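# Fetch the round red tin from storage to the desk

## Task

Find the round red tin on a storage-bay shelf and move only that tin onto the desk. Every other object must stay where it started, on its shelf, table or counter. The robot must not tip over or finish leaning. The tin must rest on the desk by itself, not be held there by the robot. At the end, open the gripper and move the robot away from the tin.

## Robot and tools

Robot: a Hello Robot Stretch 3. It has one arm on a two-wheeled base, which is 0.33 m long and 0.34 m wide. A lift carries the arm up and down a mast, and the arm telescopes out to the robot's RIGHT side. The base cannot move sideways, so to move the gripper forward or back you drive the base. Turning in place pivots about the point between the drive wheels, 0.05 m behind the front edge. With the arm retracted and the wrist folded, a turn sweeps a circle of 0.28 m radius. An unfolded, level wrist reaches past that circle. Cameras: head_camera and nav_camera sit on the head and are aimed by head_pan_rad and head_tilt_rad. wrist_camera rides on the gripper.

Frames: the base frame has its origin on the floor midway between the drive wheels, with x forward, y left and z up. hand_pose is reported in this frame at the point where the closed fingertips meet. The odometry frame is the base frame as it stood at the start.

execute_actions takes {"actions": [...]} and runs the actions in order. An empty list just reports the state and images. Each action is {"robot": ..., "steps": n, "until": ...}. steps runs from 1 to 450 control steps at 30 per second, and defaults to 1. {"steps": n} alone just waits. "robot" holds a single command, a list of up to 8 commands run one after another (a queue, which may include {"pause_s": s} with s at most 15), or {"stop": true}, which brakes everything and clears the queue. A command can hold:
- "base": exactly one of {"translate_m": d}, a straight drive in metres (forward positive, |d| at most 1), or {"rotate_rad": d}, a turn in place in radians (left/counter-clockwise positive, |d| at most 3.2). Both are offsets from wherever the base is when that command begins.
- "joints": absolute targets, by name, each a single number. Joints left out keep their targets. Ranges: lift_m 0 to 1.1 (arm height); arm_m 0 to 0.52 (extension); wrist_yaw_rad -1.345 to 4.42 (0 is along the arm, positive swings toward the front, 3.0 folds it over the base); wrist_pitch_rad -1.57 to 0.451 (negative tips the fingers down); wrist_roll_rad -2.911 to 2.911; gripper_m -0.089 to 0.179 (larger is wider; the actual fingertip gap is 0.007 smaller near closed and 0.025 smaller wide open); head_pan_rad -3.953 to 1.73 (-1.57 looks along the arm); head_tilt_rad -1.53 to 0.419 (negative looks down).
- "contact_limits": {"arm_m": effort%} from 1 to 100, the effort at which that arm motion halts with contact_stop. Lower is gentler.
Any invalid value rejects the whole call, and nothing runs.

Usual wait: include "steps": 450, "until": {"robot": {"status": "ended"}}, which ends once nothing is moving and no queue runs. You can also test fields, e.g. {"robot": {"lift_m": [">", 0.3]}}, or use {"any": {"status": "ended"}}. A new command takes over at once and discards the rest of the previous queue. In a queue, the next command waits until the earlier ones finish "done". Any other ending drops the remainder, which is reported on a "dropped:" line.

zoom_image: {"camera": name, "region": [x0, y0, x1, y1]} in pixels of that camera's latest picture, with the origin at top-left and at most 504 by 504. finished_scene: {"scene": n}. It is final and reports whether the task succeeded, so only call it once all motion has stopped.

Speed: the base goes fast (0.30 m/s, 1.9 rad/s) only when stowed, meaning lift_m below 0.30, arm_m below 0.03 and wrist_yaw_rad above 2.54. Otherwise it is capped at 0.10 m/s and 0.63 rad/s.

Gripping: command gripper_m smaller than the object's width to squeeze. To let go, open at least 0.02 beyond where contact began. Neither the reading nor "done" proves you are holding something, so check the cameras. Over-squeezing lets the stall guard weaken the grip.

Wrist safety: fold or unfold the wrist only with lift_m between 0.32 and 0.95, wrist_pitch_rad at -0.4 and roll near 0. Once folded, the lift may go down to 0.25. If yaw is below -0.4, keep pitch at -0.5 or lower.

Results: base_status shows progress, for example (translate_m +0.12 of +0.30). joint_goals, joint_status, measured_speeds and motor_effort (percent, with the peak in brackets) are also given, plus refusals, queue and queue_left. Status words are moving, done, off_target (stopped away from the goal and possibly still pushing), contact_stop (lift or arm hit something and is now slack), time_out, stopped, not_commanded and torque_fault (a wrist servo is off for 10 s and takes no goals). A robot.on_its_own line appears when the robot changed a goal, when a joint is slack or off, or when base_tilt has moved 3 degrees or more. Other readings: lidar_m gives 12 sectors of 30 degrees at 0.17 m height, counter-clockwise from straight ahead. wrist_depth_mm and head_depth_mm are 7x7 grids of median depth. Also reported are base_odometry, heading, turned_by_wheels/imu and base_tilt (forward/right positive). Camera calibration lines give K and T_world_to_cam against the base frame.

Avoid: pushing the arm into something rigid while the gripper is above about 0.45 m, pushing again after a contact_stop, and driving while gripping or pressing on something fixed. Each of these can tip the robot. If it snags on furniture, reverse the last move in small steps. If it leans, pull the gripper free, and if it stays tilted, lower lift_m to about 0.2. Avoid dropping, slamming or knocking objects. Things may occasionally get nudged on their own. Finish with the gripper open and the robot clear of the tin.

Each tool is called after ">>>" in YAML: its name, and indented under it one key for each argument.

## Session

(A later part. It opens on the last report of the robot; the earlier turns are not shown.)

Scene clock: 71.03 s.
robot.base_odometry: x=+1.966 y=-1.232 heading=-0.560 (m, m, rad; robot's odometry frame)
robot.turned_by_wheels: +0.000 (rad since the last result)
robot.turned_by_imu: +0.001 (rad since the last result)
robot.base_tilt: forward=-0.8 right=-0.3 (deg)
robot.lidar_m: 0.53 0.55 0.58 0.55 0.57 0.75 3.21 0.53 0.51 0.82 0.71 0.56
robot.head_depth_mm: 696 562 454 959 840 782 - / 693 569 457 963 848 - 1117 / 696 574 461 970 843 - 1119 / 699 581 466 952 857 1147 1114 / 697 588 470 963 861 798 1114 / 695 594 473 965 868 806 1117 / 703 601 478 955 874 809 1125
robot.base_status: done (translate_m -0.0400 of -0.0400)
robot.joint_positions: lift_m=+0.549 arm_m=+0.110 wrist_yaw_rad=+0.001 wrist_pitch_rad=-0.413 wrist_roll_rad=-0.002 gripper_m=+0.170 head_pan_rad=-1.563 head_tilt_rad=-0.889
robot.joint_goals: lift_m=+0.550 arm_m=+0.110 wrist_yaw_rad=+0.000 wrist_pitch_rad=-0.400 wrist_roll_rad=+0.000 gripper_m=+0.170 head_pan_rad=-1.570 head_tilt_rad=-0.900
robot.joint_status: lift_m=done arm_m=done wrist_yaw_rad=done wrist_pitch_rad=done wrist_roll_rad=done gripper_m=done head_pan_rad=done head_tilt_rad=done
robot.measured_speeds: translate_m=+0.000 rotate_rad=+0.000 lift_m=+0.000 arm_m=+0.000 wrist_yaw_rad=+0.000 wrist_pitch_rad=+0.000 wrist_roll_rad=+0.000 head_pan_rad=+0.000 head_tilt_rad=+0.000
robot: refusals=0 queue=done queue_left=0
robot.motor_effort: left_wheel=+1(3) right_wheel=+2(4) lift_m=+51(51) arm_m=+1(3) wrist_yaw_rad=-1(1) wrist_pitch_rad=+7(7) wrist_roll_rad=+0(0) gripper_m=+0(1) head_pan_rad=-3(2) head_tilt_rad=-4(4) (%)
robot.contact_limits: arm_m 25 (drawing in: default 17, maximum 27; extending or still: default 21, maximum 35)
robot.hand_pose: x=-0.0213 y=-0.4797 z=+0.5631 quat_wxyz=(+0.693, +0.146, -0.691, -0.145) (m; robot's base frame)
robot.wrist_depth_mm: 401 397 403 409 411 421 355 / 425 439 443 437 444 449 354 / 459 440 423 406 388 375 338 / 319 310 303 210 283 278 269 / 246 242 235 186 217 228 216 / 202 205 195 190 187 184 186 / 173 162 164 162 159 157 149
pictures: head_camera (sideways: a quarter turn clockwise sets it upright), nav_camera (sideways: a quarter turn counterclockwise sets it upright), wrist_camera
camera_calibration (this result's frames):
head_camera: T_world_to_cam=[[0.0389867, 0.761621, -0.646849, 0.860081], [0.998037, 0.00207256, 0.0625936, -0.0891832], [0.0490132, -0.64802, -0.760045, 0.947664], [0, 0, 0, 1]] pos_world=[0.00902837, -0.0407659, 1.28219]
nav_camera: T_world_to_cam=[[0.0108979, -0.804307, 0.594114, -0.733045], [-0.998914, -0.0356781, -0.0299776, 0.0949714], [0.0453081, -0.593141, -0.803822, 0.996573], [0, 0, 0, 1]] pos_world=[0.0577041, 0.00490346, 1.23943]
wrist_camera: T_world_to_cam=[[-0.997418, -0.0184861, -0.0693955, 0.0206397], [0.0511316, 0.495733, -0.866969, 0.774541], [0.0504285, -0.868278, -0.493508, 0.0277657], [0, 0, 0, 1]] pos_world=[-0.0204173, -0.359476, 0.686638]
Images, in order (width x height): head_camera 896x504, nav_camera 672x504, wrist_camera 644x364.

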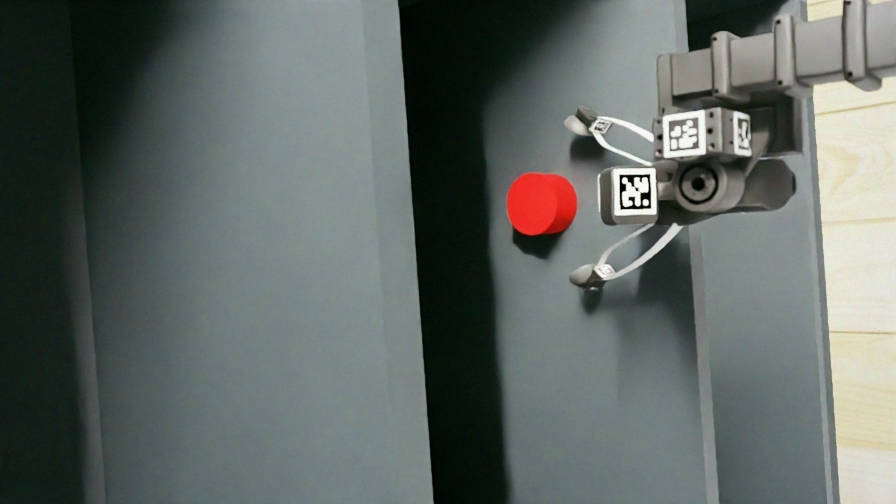

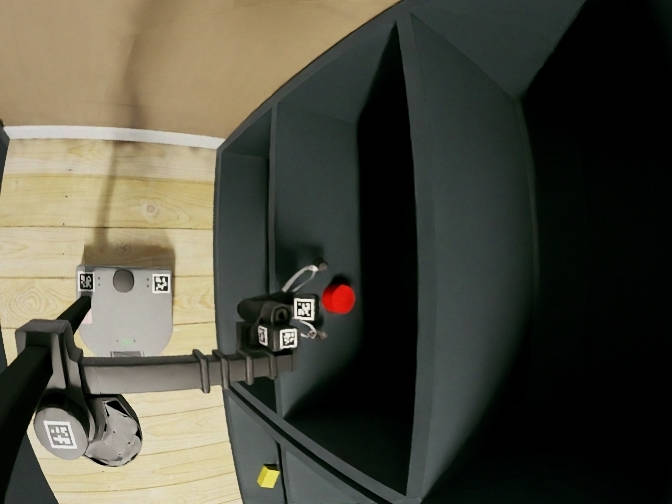

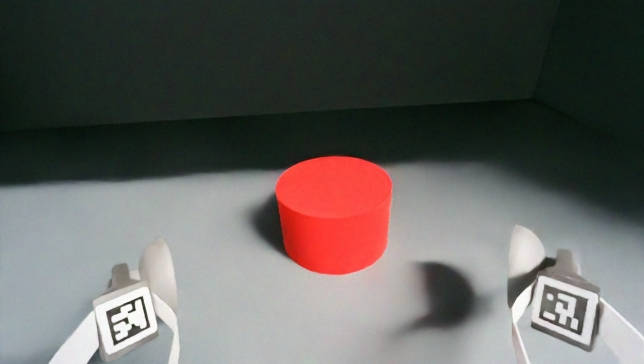

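>>> execute_actions:
  actions:
    - {"robot":[{"joints":{"arm_m":0.175},"contact_limits":{"arm_m":25}}],"steps":300,"until":{"robot":{"status":"ended"}}}

Scene clock: 75.50 s.
robot.base_odometry: x=+1.966 y=-1.232 heading=-0.560 (m, m, rad; robot's odometry frame)
robot.turned_by_wheels: +0.000 (rad since the last result)
robot.turned_by_imu: +0.000 (rad since the last result)
robot.base_tilt: forward=-0.8 right=-0.2 (deg)
robot.lidar_m: 0.53 0.55 0.58 0.55 0.57 0.75 3.20 0.54 0.51 0.81 0.71 0.56
robot.head_depth_mm: 697 563 454 955 841 1128 - / 694 570 458 964 866 1157 1114 / 698 574 461 968 854 1163 1119 / 701 581 465 954 842 1144 1115 / 697 587 469 963 863 799 1116 / 695 595 474 968 868 805 1124 / 702 601 478 955 873 806 1125
robot.base_status: done (translate_m -0.0400 of -0.0400)
robot.joint_positions: lift_m=+0.549 arm_m=+0.175 wrist_yaw_rad=+0.001 wrist_pitch_rad=-0.413 wrist_roll_rad=-0.002 gripper_m=+0.170 head_pan_rad=-1.563 head_tilt_rad=-0.889
robot.joint_goals: lift_m=+0.550 arm_m=+0.175 wrist_yaw_rad=+0.000 wrist_pitch_rad=-0.400 wrist_roll_rad=+0.000 gripper_m=+0.170 head_pan_rad=-1.570 head_tilt_rad=-0.900
robot.joint_status: lift_m=done arm_m=done wrist_yaw_rad=done wrist_pitch_rad=done wrist_roll_rad=done gripper_m=done head_pan_rad=done head_tilt_rad=done
robot.measured_speeds: translate_m=+0.000 rotate_rad=+0.000 lift_m=+0.000 arm_m=+0.000 wrist_yaw_rad=+0.000 wrist_pitch_rad=+0.000 wrist_roll_rad=+0.000 head_pan_rad=+0.000 head_tilt_rad=+0.000
robot: refusals=0 queue=done queue_left=0
robot.motor_effort: left_wheel=+2(1) right_wheel=+0(0) lift_m=+51(51) arm_m=+1(1) wrist_yaw_rad=+0(0) wrist_pitch_rad=+7(7) wrist_roll_rad=+0(0) gripper_m=+0(0) head_pan_rad=-2(3) head_tilt_rad=-4(4) (%)
robot.contact_limits: arm_m 25 (drawing in: default 17, maximum 27; extending or still: default 21, maximum 35)
robot.hand_pose: x=-0.0213 y=-0.5447 z=+0.5631 quat_wxyz=(+0.693, +0.146, -0.691, -0.145) (m; robot's base frame)
robot.wrist_depth_mm: 340 339 343 352 360 359 351 / 367 379 376 383 385 383 351 / 401 393 400 395 385 370 338 / 322 311 300 295 286 278 272 / 248 244 236 163 212 227 216 / 199 205 195 134 141 183 184 / 175 161 163 126 150 156 149
pictures: head_camera (sideways: a quarter turn clockwise sets it upright), nav_camera (sideways: a quarter turn counterclockwise sets it upright), wrist_camera
camera_calibration (this result's frames):
head_camera: T_world_to_cam=[[0.0389866, 0.761623, -0.646847, 0.860078], [0.998037, 0.00207247, 0.0625936, -0.0891832], [0.0490133, -0.648017, -0.760047, 0.947667], [0, 0, 0, 1]] pos_world=[0.00902838, -0.0407658, 1.28219]
nav_camera: T_world_to_cam=[[0.010898, -0.804309, 0.594111, -0.733041], [-0.998914, -0.0356781, -0.0299777, 0.0949715], [0.0453081, -0.593139, -0.803824, 0.996575], [0, 0, 0, 1]] pos_world=[0.0577041, 0.00490368, 1.23943]
wrist_camera: T_world_to_cam=[[-0.997418, -0.0184624, -0.0693968, 0.0194465], [0.0511445, 0.495732, -0.866969, 0.806764], [0.0504085, -0.868279, -0.493508, -0.0286742], [0, 0, 0, 1]] pos_world=[-0.0204198, -0.424477, 0.686638]
Images, in order (width x height): head_camera 896x504, nav_camera 672x504, wrist_camera 644x364.

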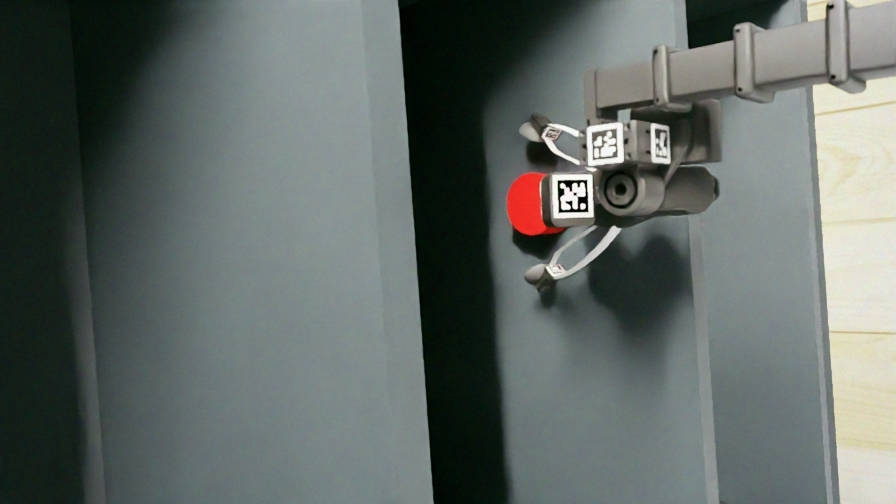

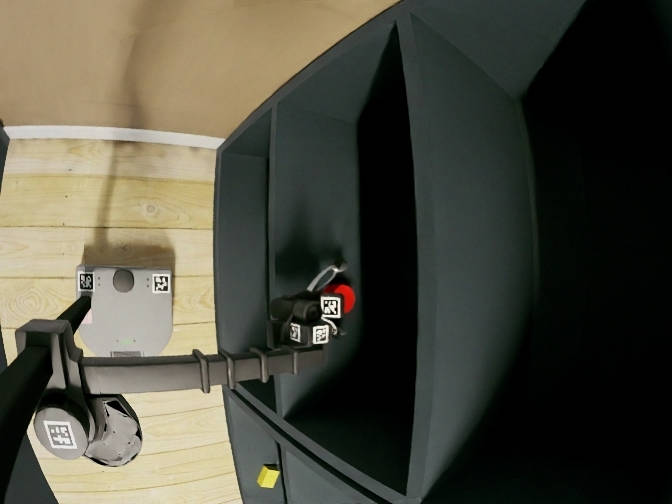

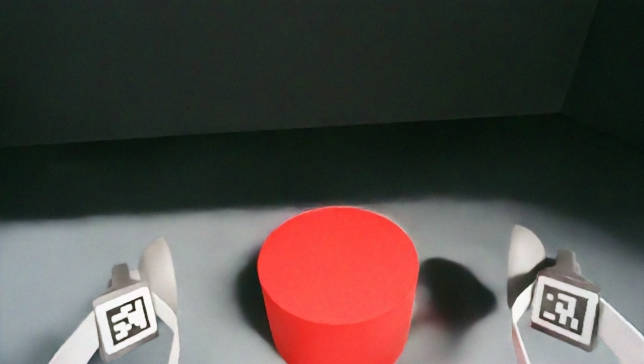

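>>> execute_actions:
  actions:
    - {"robot":[{"joints":{"lift_m":0.54}},{"joints":{"gripper_m":0.03}},{"pause_s":0.7},{"joints":{"lift_m":0.575}}],"steps":300,"until":{"robot":{"status":"ended"}}}

Scene clock: 82.67 s.
robot.base_odometry: x=+1.966 y=-1.232 heading=-0.560 (m, m, rad; robot's odometry frame)
robot.turned_by_wheels: +0.000 (rad since the last result)
robot.turned_by_imu: +0.001 (rad since the last result)
robot.base_tilt: forward=-0.8 right=-0.2 (deg)
robot.lidar_m: 0.53 0.55 0.58 0.55 0.57 0.75 3.21 0.53 0.51 0.81 0.71 0.56
robot.head_depth_mm: 699 563 453 953 846 950 - / 695 569 457 961 879 1157 1111 / 695 574 460 966 - 1164 1115 / 702 580 465 952 842 1141 1112 / 696 588 469 963 861 799 1116 / 696 594 473 969 871 803 1121 / 701 600 477 955 876 805 1120
robot.base_status: done (translate_m -0.0400 of -0.0400)
robot.joint_positions: lift_m=+0.574 arm_m=+0.175 wrist_yaw_rad=+0.001 wrist_pitch_rad=-0.421 wrist_roll_rad=-0.002 gripper_m=+0.031 head_pan_rad=-1.563 head_tilt_rad=-0.889
robot.joint_goals: lift_m=+0.575 arm_m=+0.175 wrist_yaw_rad=+0.000 wrist_pitch_rad=-0.400 wrist_roll_rad=+0.000 gripper_m=+0.030 head_pan_rad=-1.570 head_tilt_rad=-0.900
robot.joint_status: lift_m=done arm_m=done wrist_yaw_rad=done wrist_pitch_rad=done wrist_roll_rad=done gripper_m=done head_pan_rad=done head_tilt_rad=done
robot.measured_speeds: translate_m=+0.000 rotate_rad=+0.000 lift_m=+0.000 arm_m=+0.000 wrist_yaw_rad=+0.000 wrist_pitch_rad=+0.000 wrist_roll_rad=+0.000 head_pan_rad=+0.000 head_tilt_rad=+0.000
robot: refusals=0 queue=done queue_left=0
robot.motor_effort: left_wheel=+2(1) right_wheel=+1(1) lift_m=+52(55) arm_m=+1(1) wrist_yaw_rad=-1(1) wrist_pitch_rad=+11(11) wrist_roll_rad=+0(0) gripper_m=-18(93) head_pan_rad=-3(3) head_tilt_rad=-4(4) (%)
robot.contact_limits: arm_m 25 (drawing in: default 17, maximum 27; extending or still: default 21, maximum 35)
robot.hand_pose: x=-0.0213 y=-0.5437 z=+0.5863 quat_wxyz=(+0.693, +0.149, -0.690, -0.148) (m; robot's base frame)
robot.wrist_depth_mm: 342 343 352 348 356 357 353 / 366 375 375 380 379 385 357 / 401 402 407 409 407 409 364 / 362 359 343 340 324 320 310 / 280 277 268 147 150 254 248 / 230 228 173 119 122 211 207 / 194 192 184 120 172 177 176
pictures: head_camera (sideways: a quarter turn clockwise sets it upright), nav_camera (sideways: a quarter turn counterclockwise sets it upright), wrist_camera
camera_calibration (this result's frames):
head_camera: T_world_to_cam=[[0.0389866, 0.761623, -0.646847, 0.860078], [0.998037, 0.00207246, 0.0625936, -0.0891832], [0.0490133, -0.648017, -0.760047, 0.947667], [0, 0, 0, 1]] pos_world=[0.00902838, -0.0407658, 1.28219]
nav_camera: T_world_to_cam=[[0.010898, -0.804309, 0.594111, -0.733041], [-0.998914, -0.0356781, -0.0299777, 0.0949715], [0.0453081, -0.593139, -0.803824, 0.996575], [0, 0, 0, 1]] pos_world=[0.0577041, 0.00490369, 1.23943]
wrist_camera: T_world_to_cam=[[-0.997419, -0.0179057, -0.0695358, 0.0214564], [0.051139, 0.502658, -0.862971, 0.827777], [0.0504048, -0.8643, -0.500445, -0.0101336], [0, 0, 0, 1]] pos_world=[-0.0204199, -0.424463, 0.710768]
Images, in order (width x height): head_camera 896x504, nav_camera 672x504, wrist_camera 644x364.

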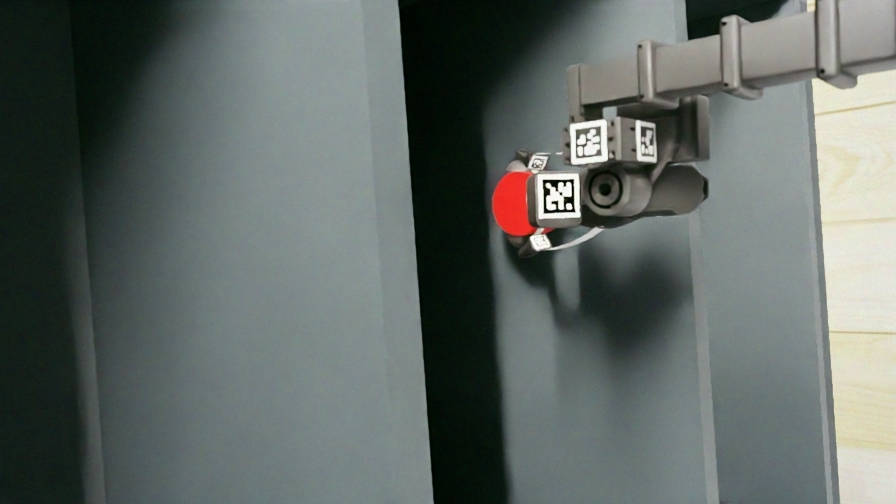

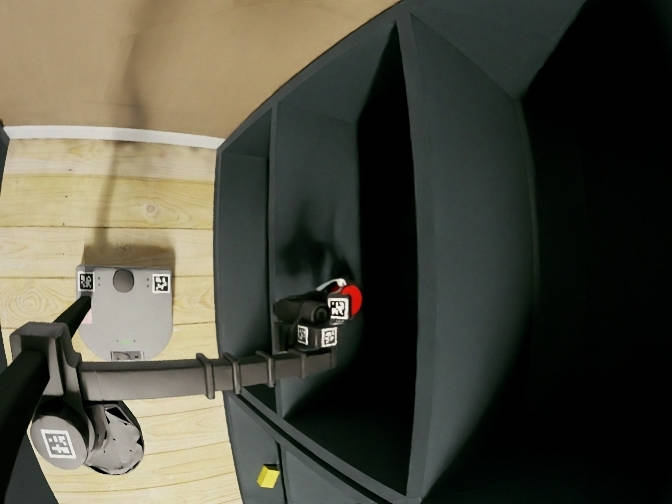

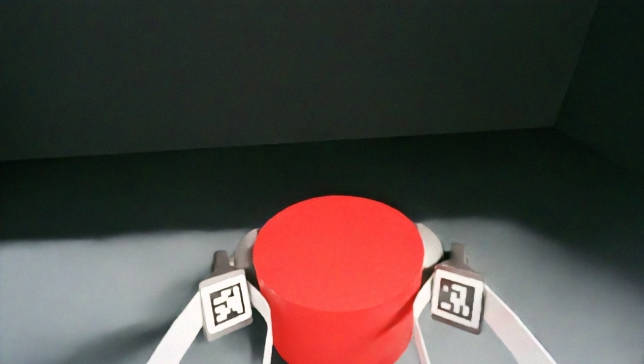

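>>> execute_actions:
  actions:
    - {"robot":[{"joints":{"arm_m":0.0}},{"joints":{"wrist_yaw_rad":2.7}},{"joints":{"lift_m":0.28,"head_pan_rad":3.1,"head_tilt_rad":-0.5}}],"steps":450,"until":{"robot":{"status":"ended"}}}

>>> execute_actions:
  actions:
    - {"robot":{"joints":{"head_pan_rad":-3.1}},"steps":150,"until":{"robot":{"status":"ended"}}}

action 0: robot: command 2 of the queue: "joints": head_pan_rad = 3.1 is out of range -3.953 to 1.73

Scene clock: 91.10 s.
robot.base_odometry: x=+1.966 y=-1.232 heading=-0.560 (m, m, rad; robot's odometry frame)
robot.turned_by_wheels: +0.000 (rad since the last result)
robot.turned_by_imu: +0.000 (rad since the last result)
robot.base_tilt: forward=-0.8 right=-0.2 (deg)
robot.lidar_m: 0.53 0.55 0.58 0.55 0.57 0.75 3.19 0.53 0.51 0.81 0.71 0.56
robot.head_depth_mm: 2856 2462 1985 1664 1443 1300 - / 2886 2484 1985 1668 1445 1333 - / 2918 2508 2042 1693 1457 1318 - / 2889 2523 2027 1704 1466 1283 1161 / 2845 2578 2045 1710 1473 1287 1162 / 2876 2601 1662 1637 1444 1280 1171 / 1196 1318 1229 1102 1380 1060 1083
robot.base_status: done (translate_m -0.0400 of -0.0400)
robot.joint_positions: lift_m=+0.574 arm_m=+0.175 wrist_yaw_rad=+0.001 wrist_pitch_rad=-0.421 wrist_roll_rad=-0.002 gripper_m=+0.031 head_pan_rad=-3.093 head_tilt_rad=-0.889
robot.joint_goals: lift_m=+0.575 arm_m=+0.175 wrist_yaw_rad=+0.000 wrist_pitch_rad=-0.400 wrist_roll_rad=+0.000 gripper_m=+0.030 head_pan_rad=-3.100 head_tilt_rad=-0.900
robot.joint_status: lift_m=done arm_m=done wrist_yaw_rad=done wrist_pitch_rad=done wrist_roll_rad=done gripper_m=done head_pan_rad=done head_tilt_rad=done
robot.measured_speeds: translate_m=+0.000 rotate_rad=+0.000 lift_m=+0.000 arm_m=+0.000 wrist_yaw_rad=+0.000 wrist_pitch_rad=+0.000 wrist_roll_rad=+0.000 head_pan_rad=+0.000 head_tilt_rad=+0.000
robot: refusals=0 queue=done queue_left=0
robot.motor_effort: left_wheel=+0(1) right_wheel=+0(0) lift_m=+52(52) arm_m=+1(1) wrist_yaw_rad=+0(0) wrist_pitch_rad=+11(11) wrist_roll_rad=+0(0) gripper_m=-18(18) head_pan_rad=-3(33) head_tilt_rad=-4(4) (%)
robot.contact_limits: arm_m 25 (drawing in: default 17, maximum 27; extending or still: default 21, maximum 35)
robot.hand_pose: x=-0.0213 y=-0.5437 z=+0.5863 quat_wxyz=(+0.693, +0.149, -0.690, -0.148) (m; robot's base frame)
robot.wrist_depth_mm: 339 347 349 351 358 357 347 / 369 370 370 385 382 385 352 / 406 404 414 406 408 409 364 / 360 356 343 331 326 316 309 / 283 277 270 146 151 254 249 / 231 226 173 119 122 211 206 / 193 195 183 120 173 178 177
pictures: head_camera (sideways: a quarter turn clockwise sets it upright), nav_camera (sideways: a quarter turn counterclockwise sets it upright), wrist_camera
camera_calibration (this result's frames):
head_camera: T_world_to_cam=[[0.762634, -0.00750148, -0.646787, 0.855586], [0.0432773, -0.9971, 0.0625932, -0.0833585], [-0.645381, -0.0757269, -0.760098, 0.951968], [0, 0, 0, 1]] pos_world=[-0.0345086, -0.00460911, 1.28219]
nav_camera: T_world_to_cam=[[-0.80322, -0.044103, 0.594048, -0.727993], [-0.0768931, 0.996589, -0.0299799, 0.08935], [-0.590699, -0.0697586, -0.803871, 1.00052], [0, 0, 0, 1]] pos_world=[0.0131353, -0.0513573, 1.23943]
wrist_camera: T_world_to_cam=[[-0.997419, -0.0179055, -0.0695358, 0.0214564], [0.051139, 0.502658, -0.862971, 0.827777], [0.0504047, -0.8643, -0.500445, -0.0101337], [0, 0, 0, 1]] pos_world=[-0.0204199, -0.424463, 0.710768]
Images, in order (width x height): head_camera 896x504, nav_camera 672x504, wrist_camera 644x364.

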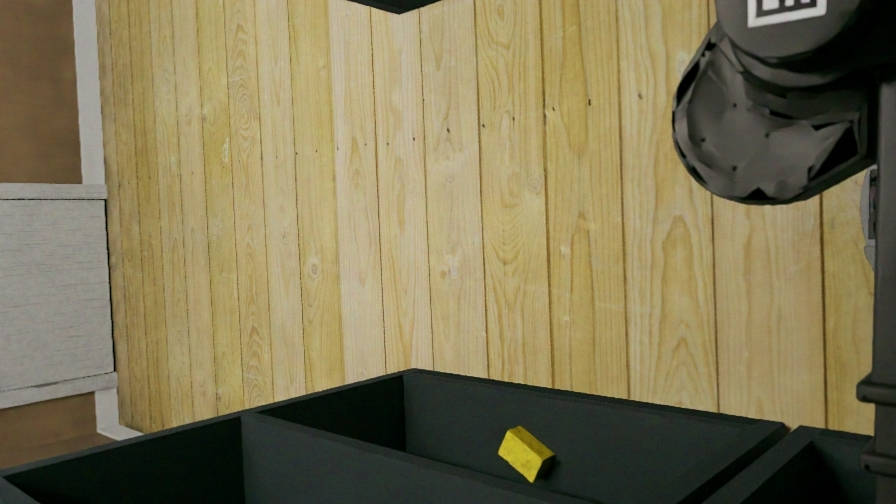

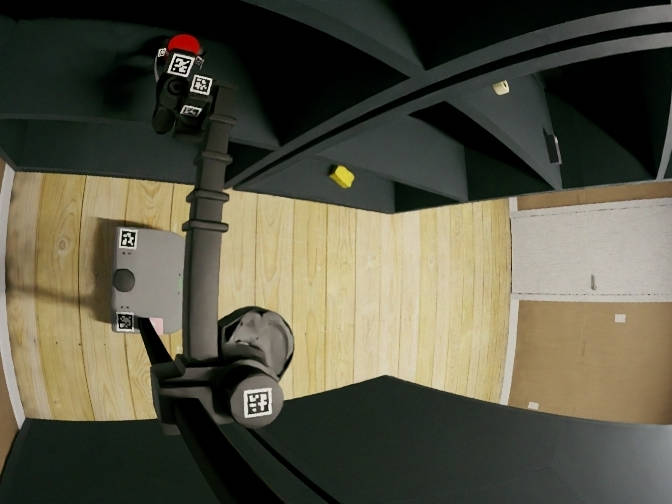

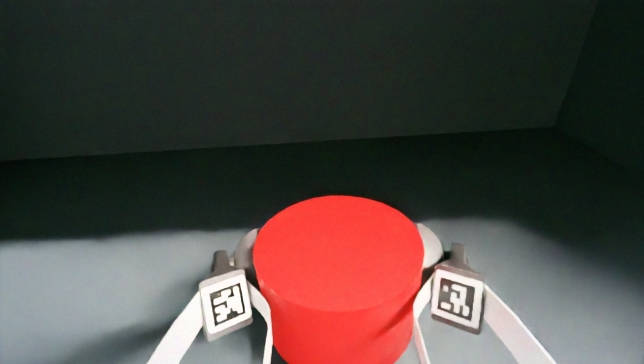

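>>> execute_actions:
  actions:
    - {"robot":[{"joints":{"arm_m":0.0}},{"joints":{"wrist_yaw_rad":2.7}},{"joints":{"lift_m":0.28,"head_tilt_rad":-0.4}},{"base":{"translate_m":-1.0}},{"base":{"translate_m":-1.0}},{"base":{"translate_m":-0.15}}],"steps":450,"until":{"robot":{"status":"ended"}}}
    - {"steps":300,"until":{"robot":{"status":"ended"}}}

>>> execute_actions:
  actions:
    - {"robot":[{"base":{"rotate_rad":-1.57}},{"base":{"translate_m":-1.0}}],"steps":450,"until":{"robot":{"status":"ended"}}}

Scene clock: 115.50 s.
robot.base_odometry: x=+0.144 y=-0.090 heading=-0.560 (m, m, rad; robot's odometry frame)
robot.turned_by_wheels: +0.000 (rad since the last result)
robot.turned_by_imu: -0.008 (rad since the last result)
robot.base_tilt: forward=-0.8 right=-0.2 (deg)
robot.lidar_m: 1.76 0.93 1.09 3.09 1.63 1.15 1.07 1.10 0.97 0.93 0.95 0.93
robot.head_depth_mm: 924 977 1032 1106 1183 1278 1365 / 912 969 1027 1096 1185 1283 1366 / 901 954 1020 1081 1169 1259 1358 / 907 955 1023 1086 1167 1256 1360 / 909 962 1021 1090 1167 1257 1359 / 909 962 1021 1088 1169 1248 1365 / 907 958 1026 1093 1167 1261 1365
robot.base_status: done (translate_m -0.1500 of -0.1500)
robot.joint_positions: lift_m=+0.281 arm_m=+0.000 wrist_yaw_rad=+2.699 wrist_pitch_rad=-0.422 wrist_roll_rad=-0.002 gripper_m=+0.031 head_pan_rad=-3.093 head_tilt_rad=-0.407
robot.joint_goals: lift_m=+0.280 arm_m=+0.000 wrist_yaw_rad=+2.700 wrist_pitch_rad=-0.400 wrist_roll_rad=+0.000 gripper_m=+0.030 head_pan_rad=-3.100 head_tilt_rad=-0.400
robot.joint_status: lift_m=done arm_m=done wrist_yaw_rad=done wrist_pitch_rad=done wrist_roll_rad=done gripper_m=done head_pan_rad=done head_tilt_rad=done
robot.measured_speeds: translate_m=+0.000 rotate_rad=+0.000 lift_m=+0.000 arm_m=+0.000 wrist_yaw_rad=+0.000 wrist_pitch_rad=+0.000 wrist_roll_rad=+0.000 head_pan_rad=+0.000 head_tilt_rad=+0.000
robot: refusals=0 queue=done queue_left=0
robot.motor_effort: left_wheel=+2(5) right_wheel=-1(8) lift_m=+19(52) arm_m=-2(3) wrist_yaw_rad=+1(2) wrist_pitch_rad=+12(12) wrist_roll_rad=+0(0) gripper_m=-18(17) head_pan_rad=-3(3) head_tilt_rad=+2(23) (%)
robot.hand_pose: x=+0.0746 y=+0.0571 z=+0.2923 quat_wxyz=(+0.297, +0.706, -0.007, +0.643) (m; robot's base frame)
robot.wrist_depth_mm: - - - - - 784 890 / - - - - - 872 - / - - - - - 903 964 / 920 820 839 783 765 740 722 / - 657 652 147 152 603 590 / - 541 322 119 121 504 486 / 450 - - 120 407 415 414
pictures: head_camera (sideways: a quarter turn clockwise sets it upright), nav_camera (sideways: a quarter turn counterclockwise sets it upright), wrist_camera
camera_calibration (this result's frames):
head_camera: T_world_to_cam=[[0.376872, -0.0264902, -0.925886, 1.2218], [0.0724807, -0.995683, 0.0579896, -0.0775818], [-0.923425, -0.0889635, -0.373325, 0.450491], [0, 0, 0, 1]] pos_world=[-0.0388434, -0.00480395, 1.30392]
nav_camera: T_world_to_cam=[[-0.436987, -0.0260449, 0.899091, -1.12784], [-0.0871895, 0.9961, -0.0135218, 0.0680001], [-0.895232, -0.0843002, -0.437553, 0.525864], [0, 0, 0, 1]] pos_world=[-0.0161497, -0.0527788, 1.24504]
wrist_camera: T_world_to_cam=[[0.908491, -0.411952, -0.0702825, -0.0119901], [-0.262738, -0.432254, -0.862627, 0.343949], [0.324981, 0.802154, -0.500935, 0.241694], [0, 0, 0, 1]] pos_world=[0.0227156, -0.0501417, 0.41693]
Images, in order (width x height): head_camera 896x504, nav_camera 672x504, wrist_camera 644x364.

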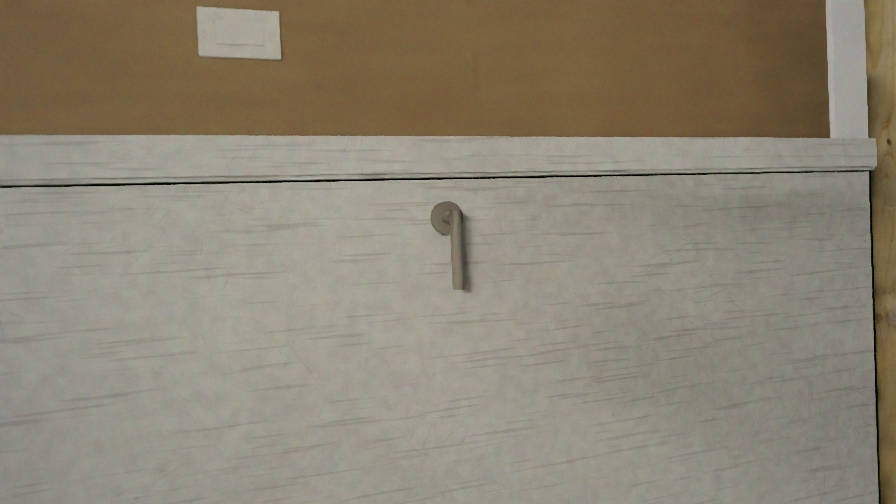

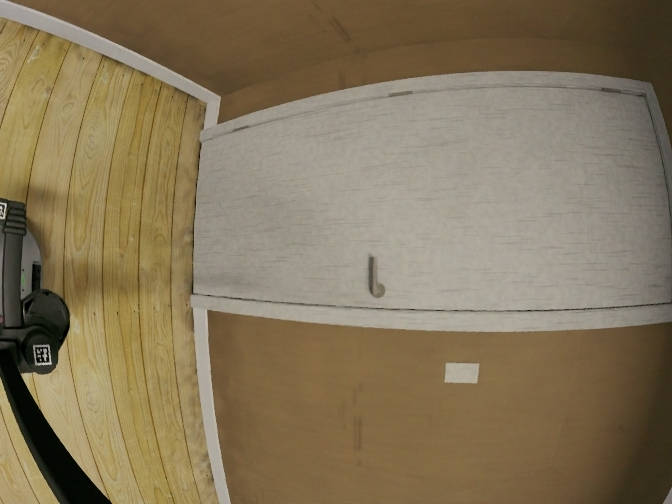

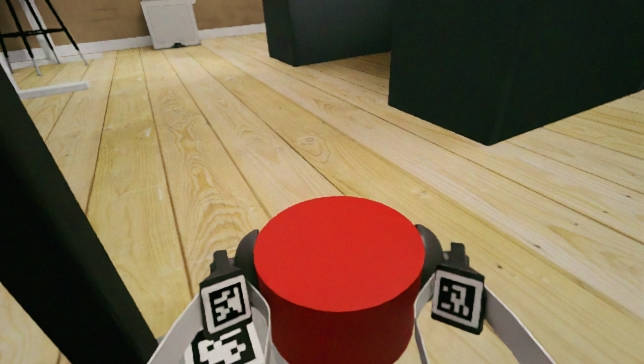

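Scene clock: 122.70 s.
robot.base_odometry: x=+0.674 y=+0.757 heading=-2.130 (m, m, rad; robot's odometry frame)
robot.turned_by_wheels: -1.570 (rad since the last result)
robot.turned_by_imu: -1.562 (rad since the last result)
robot.base_tilt: forward=-0.8 right=-0.2 (deg)
robot.lidar_m: 1.92 1.65 0.81 0.78 1.23 1.14 2.38 1.32 1.18 1.13 1.16 1.51
robot.head_depth_mm: 2418 2579 2763 2880 2397 1825 1472 / 2404 2563 2710 2728 2423 1829 1486 / 2419 2553 2720 2510 2444 1856 1487 / 2408 2582 2688 2981 2473 1850 1491 / 2423 2567 2699 2916 2511 1885 1503 / 2427 2607 2157 2847 2414 1886 1468 / 2436 2593 2212 1361 2449 1901 1481
robot.base_status: done (translate_m -1.0000 of -1.0000)
robot.joint_positions: lift_m=+0.281 arm_m=+0.000 wrist_yaw_rad=+2.699 wrist_pitch_rad=-0.422 wrist_roll_rad=-0.002 gripper_m=+0.031 head_pan_rad=-3.093 head_tilt_rad=-0.407
robot.joint_goals: lift_m=+0.280 arm_m=+0.000 wrist_yaw_rad=+2.700 wrist_pitch_rad=-0.400 wrist_roll_rad=+0.000 gripper_m=+0.030 head_pan_rad=-3.100 head_tilt_rad=-0.400
robot.joint_status: lift_m=done arm_m=done wrist_yaw_rad=done wrist_pitch_rad=done wrist_roll_rad=done gripper_m=done head_pan_rad=done head_tilt_rad=done
robot.measured_speeds: translate_m=+0.000 rotate_rad=+0.000 lift_m=+0.000 arm_m=+0.000 wrist_yaw_rad=+0.000 wrist_pitch_rad=+0.000 wrist_roll_rad=+0.000 head_pan_rad=+0.000 head_tilt_rad=+0.000
robot: refusals=0 queue=done queue_left=0
robot.motor_effort: left_wheel=+2(8) right_wheel=-1(10) lift_m=+19(19) arm_m=-3(3) wrist_yaw_rad=+1(1) wrist_pitch_rad=+12(12) wrist_roll_rad=+0(0) gripper_m=-17(18) head_pan_rad=-3(3) head_tilt_rad=+3(2) (%)
robot.hand_pose: x=+0.0746 y=+0.0571 z=+0.2923 quat_wxyz=(+0.297, +0.706, -0.007, +0.643) (m; robot's base frame)
robot.wrist_depth_mm: - - 715 835 - - - / - - 787 903 - - - / - - 902 954 - - 979 / 904 843 835 803 770 742 731 / - 667 654 145 151 579 588 / - 531 321 120 121 497 489 / 447 - - 120 280 419 417
pictures: head_camera (sideways: a quarter turn clockwise sets it upright), nav_camera (sideways: a quarter turn counterclockwise sets it upright), wrist_camera
camera_calibration (this result's frames):
head_camera: T_world_to_cam=[[0.376863, -0.0265408, -0.925889, 1.2218], [0.0723478, -0.995692, 0.0579894, -0.0775808], [-0.923439, -0.0888401, -0.373319, 0.450484], [0, 0, 0, 1]] pos_world=[-0.0388441, -0.00479794, 1.30392]
nav_camera: T_world_to_cam=[[-0.436985, -0.0259862, 0.899093, -1.12784], [-0.0870564, 0.996112, -0.0135216, 0.067999], [-0.895246, -0.0841806, -0.437548, 0.525857], [0, 0, 0, 1]] pos_world=[-0.0161571, -0.0527758, 1.24504]
wrist_camera: T_world_to_cam=[[0.908491, -0.411952, -0.0702856, -0.0119957], [-0.262742, -0.432254, -0.862626, 0.343941], [0.324979, 0.802154, -0.500936, 0.241708], [0, 0, 0, 1]] pos_world=[0.0227157, -0.0501584, 0.41693]
Images, in order (width x height): head_camera 896x504, nav_camera 672x504, wrist_camera 644x364.

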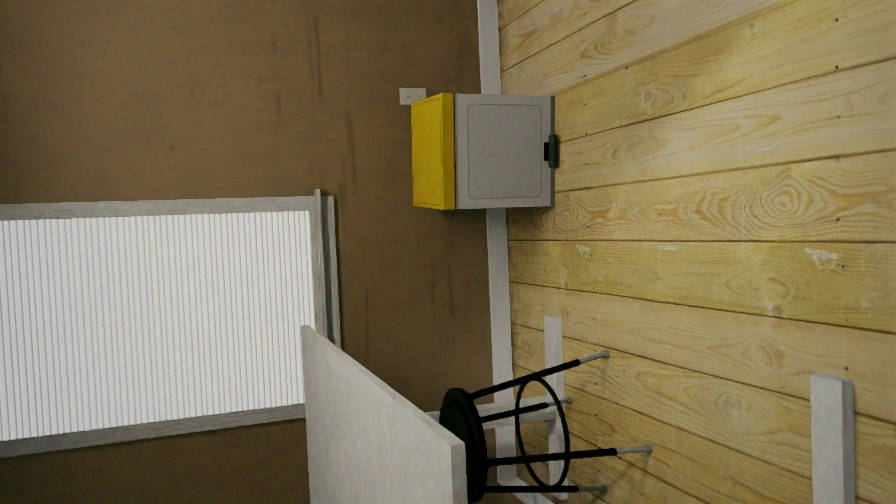

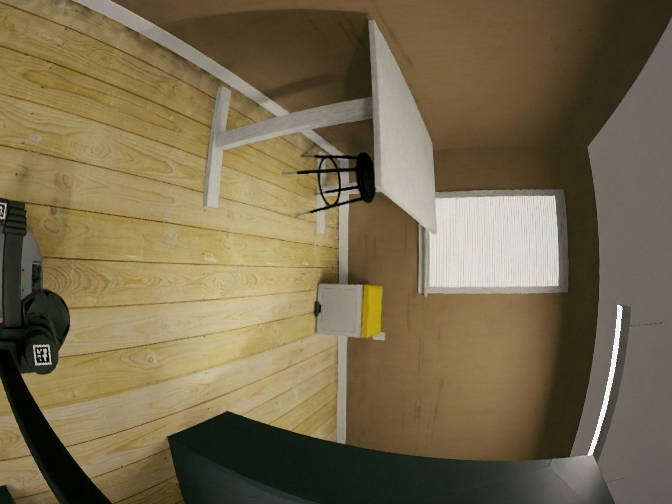

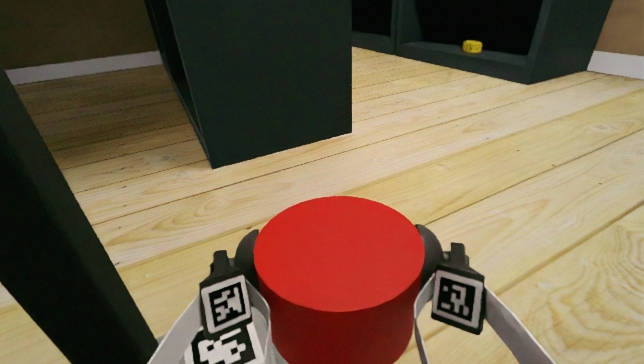

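>>> execute_actions:
  actions:
    - {"robot":[{"base":{"translate_m":-0.8}},{"joints":{"lift_m":0.9,"head_pan_rad":-2.0,"head_tilt_rad":-0.5}},{"joints":{"wrist_yaw_rad":0.0}},{"joints":{"lift_m":1.05}}],"steps":450,"until":{"robot":{"status":"ended"}}}
    - {"steps":300,"until":{"robot":{"status":"ended"}}}

Scene clock: 144.13 s.
robot.base_odometry: x=+1.099 y=+1.436 heading=-2.130 (m, m, rad; robot's odometry frame)
robot.turned_by_wheels: +0.000 (rad since the last result)
robot.turned_by_imu: -0.002 (rad since the last result)
robot.base_tilt: forward=-0.8 right=-0.2 (deg)
robot.lidar_m: 2.72 1.15 1.81 0.74 0.76 2.14 1.59 1.30 0.78 1.16 1.19 1.58
robot.head_depth_mm: 1280 1370 - - - - - / 1216 1301 - - - - - / 1155 1230 - - - - - / 1104 1168 - - - - - / 1047 1113 - - - - - / 1007 1070 1118 - - - - / 966 1023 1086 - - - -
robot.base_status: done (translate_m -0.8000 of -0.8000)
robot.joint_positions: lift_m=+1.049 arm_m=+0.000 wrist_yaw_rad=+0.002 wrist_pitch_rad=-0.422 wrist_roll_rad=-0.002 gripper_m=+0.031 head_pan_rad=-2.007 head_tilt_rad=-0.494
robot.joint_goals: lift_m=+1.050 arm_m=+0.000 wrist_yaw_rad=+0.000 wrist_pitch_rad=-0.400 wrist_roll_rad=+0.000 gripper_m=+0.030 head_pan_rad=-2.000 head_tilt_rad=-0.500
robot.joint_status: lift_m=done arm_m=done wrist_yaw_rad=done wrist_pitch_rad=done wrist_roll_rad=done gripper_m=done head_pan_rad=done head_tilt_rad=done
robot.measured_speeds: translate_m=+0.000 rotate_rad=+0.000 lift_m=+0.000 arm_m=+0.000 wrist_yaw_rad=+0.000 wrist_pitch_rad=+0.000 wrist_roll_rad=+0.000 head_pan_rad=+0.000 head_tilt_rad=+0.000
robot: refusals=0 queue=done queue_left=0
robot.motor_effort: left_wheel=+2(4) right_wheel=-1(10) lift_m=+52(55) arm_m=-3(3) wrist_yaw_rad=-1(2) wrist_pitch_rad=+12(12) wrist_roll_rad=+0(0) gripper_m=-18(18) head_pan_rad=+3(33) head_tilt_rad=-2(12) (%)
robot.hand_pose: x=-0.0212 y=-0.3691 z=+1.0611 quat_wxyz=(+0.692, +0.149, -0.690, -0.148) (m; robot's base frame)
robot.wrist_depth_mm: 790 795 823 839 833 848 832 / 860 874 868 881 901 879 813 / 911 975 931 949 742 568 543 / - - - - - 425 415 / - - - 146 150 365 328 / - - - 120 122 687 276 / - - - 120 472 - 244
pictures: head_camera (sideways: a quarter turn clockwise sets it upright), nav_camera (sideways: a quarter turn counterclockwise sets it upright), wrist_camera
camera_calibration (this result's frames):
head_camera: T_world_to_cam=[[0.232265, 0.392274, -0.890042, 1.17591], [0.912571, -0.404514, 0.0598605, -0.0851355], [-0.336553, -0.826129, -0.451932, 0.549203], [0, 0, 0, 1]] pos_world=[-0.0105958, -0.0420054, 1.29991]
nav_camera: T_world_to_cam=[[-0.212723, -0.467636, 0.857943, -1.07553], [-0.921394, 0.388265, -0.0168255, 0.077388], [-0.325241, -0.794083, -0.51347, 0.621169], [0, 0, 0, 1]] pos_world=[0.0445432, -0.0397463, 1.243]
wrist_camera: T_world_to_cam=[[-0.99736, -0.018229, -0.0702936, 0.0584465], [0.0515963, 0.503274, -0.862585, 1.14959], [0.051101, -0.863935, -0.501005, 0.379179], [0, 0, 0, 1]] pos_world=[-0.0203988, -0.249907, 1.1857]
Images, in order (width x height): head_camera 896x504, nav_camera 672x504, wrist_camera 644x364.

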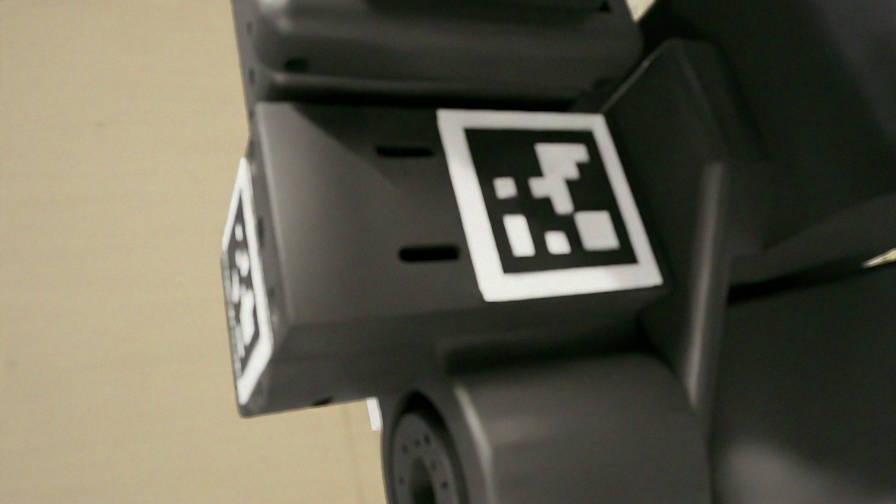

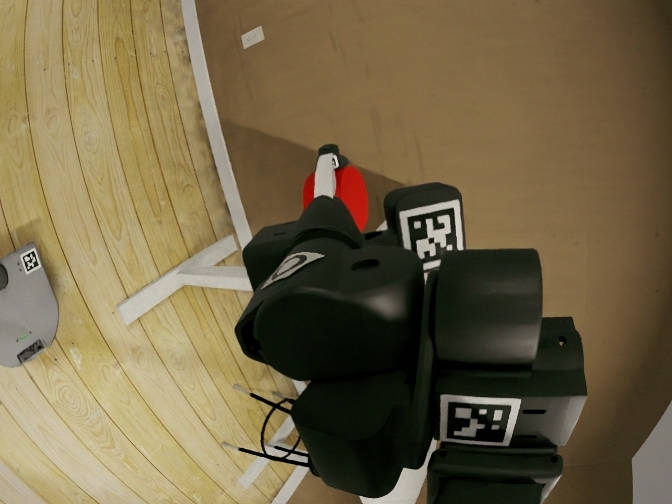

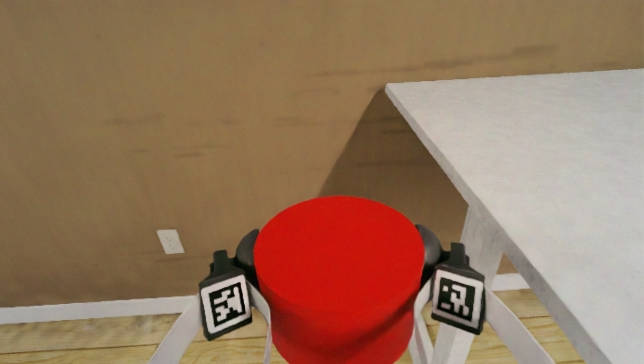

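>>> execute_actions:
  actions:
    - {"robot":[{"base":{"translate_m":-0.45},"joints":{"lift_m":1.08}},{"joints":{"arm_m":0.25}},{"joints":{"lift_m":1.02}}],"steps":450,"until":{"robot":{"status":"ended"}}}

Scene clock: 157.33 s.
robot.base_odometry: x=+1.337 y=+1.817 heading=-2.130 (m, m, rad; robot's odometry frame)
robot.turned_by_wheels: +0.000 (rad since the last result)
robot.turned_by_imu: -0.001 (rad since the last result)
robot.base_tilt: forward=-0.8 right=-0.3 (deg)
robot.lidar_m: 3.17 1.51 0.75 0.72 2.37 1.17 1.14 0.96 0.97 0.73 1.21 1.61
robot.head_depth_mm: 1297 1406 1371 - - - 1367 / 1238 1329 1390 - - 1629 1343 / 1170 1260 1331 - 539 1582 1379 / 1121 1195 1254 732 584 1536 1394 / 1072 1144 - 776 590 492 1399 / 1024 1093 - 717 597 466 1405 / 983 1037 - - 580 468 1347
robot.base_status: done (translate_m -0.4500 of -0.4500)
robot.joint_positions: lift_m=+1.021 arm_m=+0.250 wrist_yaw_rad=+0.000 wrist_pitch_rad=-0.422 wrist_roll_rad=-0.002 gripper_m=+0.031 head_pan_rad=-2.007 head_tilt_rad=-0.494
robot.joint_goals: lift_m=+1.020 arm_m=+0.250 wrist_yaw_rad=+0.000 wrist_pitch_rad=-0.400 wrist_roll_rad=+0.000 gripper_m=+0.030 head_pan_rad=-2.000 head_tilt_rad=-0.500
robot.joint_status: lift_m=done arm_m=done wrist_yaw_rad=done wrist_pitch_rad=done wrist_roll_rad=done gripper_m=done head_pan_rad=done head_tilt_rad=done
robot.measured_speeds: translate_m=+0.000 rotate_rad=+0.000 lift_m=+0.000 arm_m=+0.000 wrist_yaw_rad=+0.000 wrist_pitch_rad=+0.000 wrist_roll_rad=+0.000 head_pan_rad=+0.000 head_tilt_rad=+0.000
robot: refusals=0 queue=done queue_left=0
robot.motor_effort: left_wheel=+2(1) right_wheel=-1(7) lift_m=+19(55) arm_m=+1(0) wrist_yaw_rad=+0(1) wrist_pitch_rad=+12(12) wrist_roll_rad=+0(0) gripper_m=-17(18) head_pan_rad=+2(3) head_tilt_rad=-2(3) (%)
robot.hand_pose: x=-0.0214 y=-0.6186 z=+1.0323 quat_wxyz=(+0.692, +0.149, -0.690, -0.148) (m; robot's base frame)
robot.wrist_depth_mm: 589 615 614 620 620 635 660 / 635 656 654 679 670 671 673 / 699 694 545 534 516 501 477 / 764 433 401 394 381 368 359 / 845 322 316 146 151 296 288 / 271 266 191 119 121 246 238 / 225 226 215 119 175 206 206
pictures: head_camera (sideways: a quarter turn clockwise sets it upright), nav_camera (sideways: a quarter turn counterclockwise sets it upright), wrist_camera
camera_calibration (this result's frames):
head_camera: T_world_to_cam=[[0.232343, 0.392554, -0.889898, 1.17572], [0.912605, -0.404435, 0.0598666, -0.0851436], [-0.336405, -0.826035, -0.452215, 0.549569], [0, 0, 0, 1]] pos_world=[-0.0105912, -0.0420066, 1.29989]
nav_camera: T_world_to_cam=[[-0.212789, -0.467905, 0.85778, -1.07532], [-0.921433, 0.388173, -0.0168374, 0.0774038], [-0.325089, -0.793969, -0.513742, 0.621522], [0, 0, 0, 1]] pos_world=[0.0445553, -0.0397253, 1.24299]
wrist_camera: T_world_to_cam=[[-0.997378, -0.0171777, -0.0702951, 0.0522911], [0.0521241, 0.503287, -0.862546, 1.25033], [0.0501952, -0.863949, -0.501072, 0.149219], [0, 0, 0, 1]] pos_world=[-0.0205086, -0.499461, 1.15692]
Images, in order (width x height): head_camera 896x504, nav_camera 672x504, wrist_camera 644x364.

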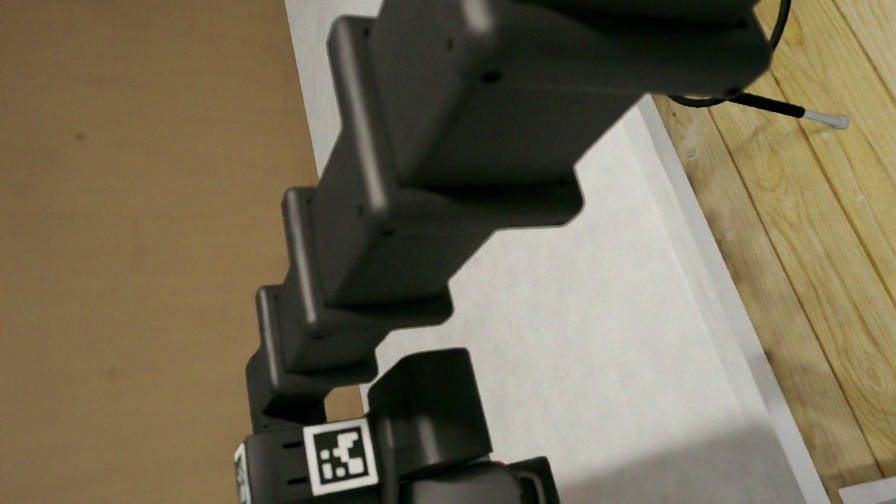

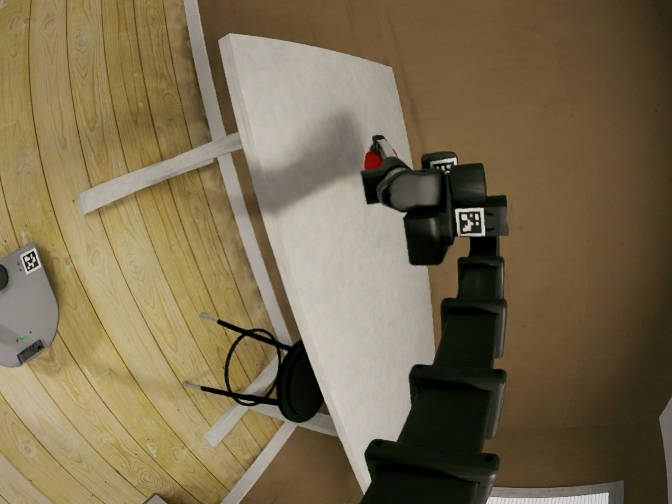

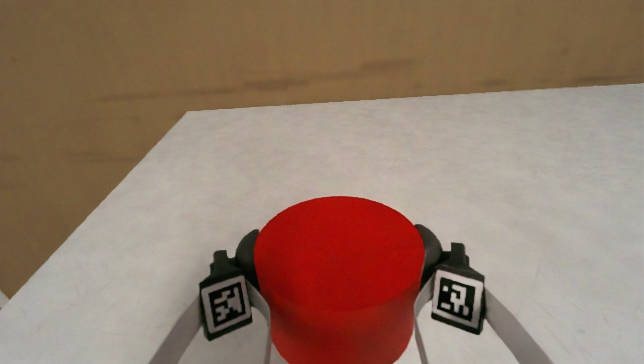

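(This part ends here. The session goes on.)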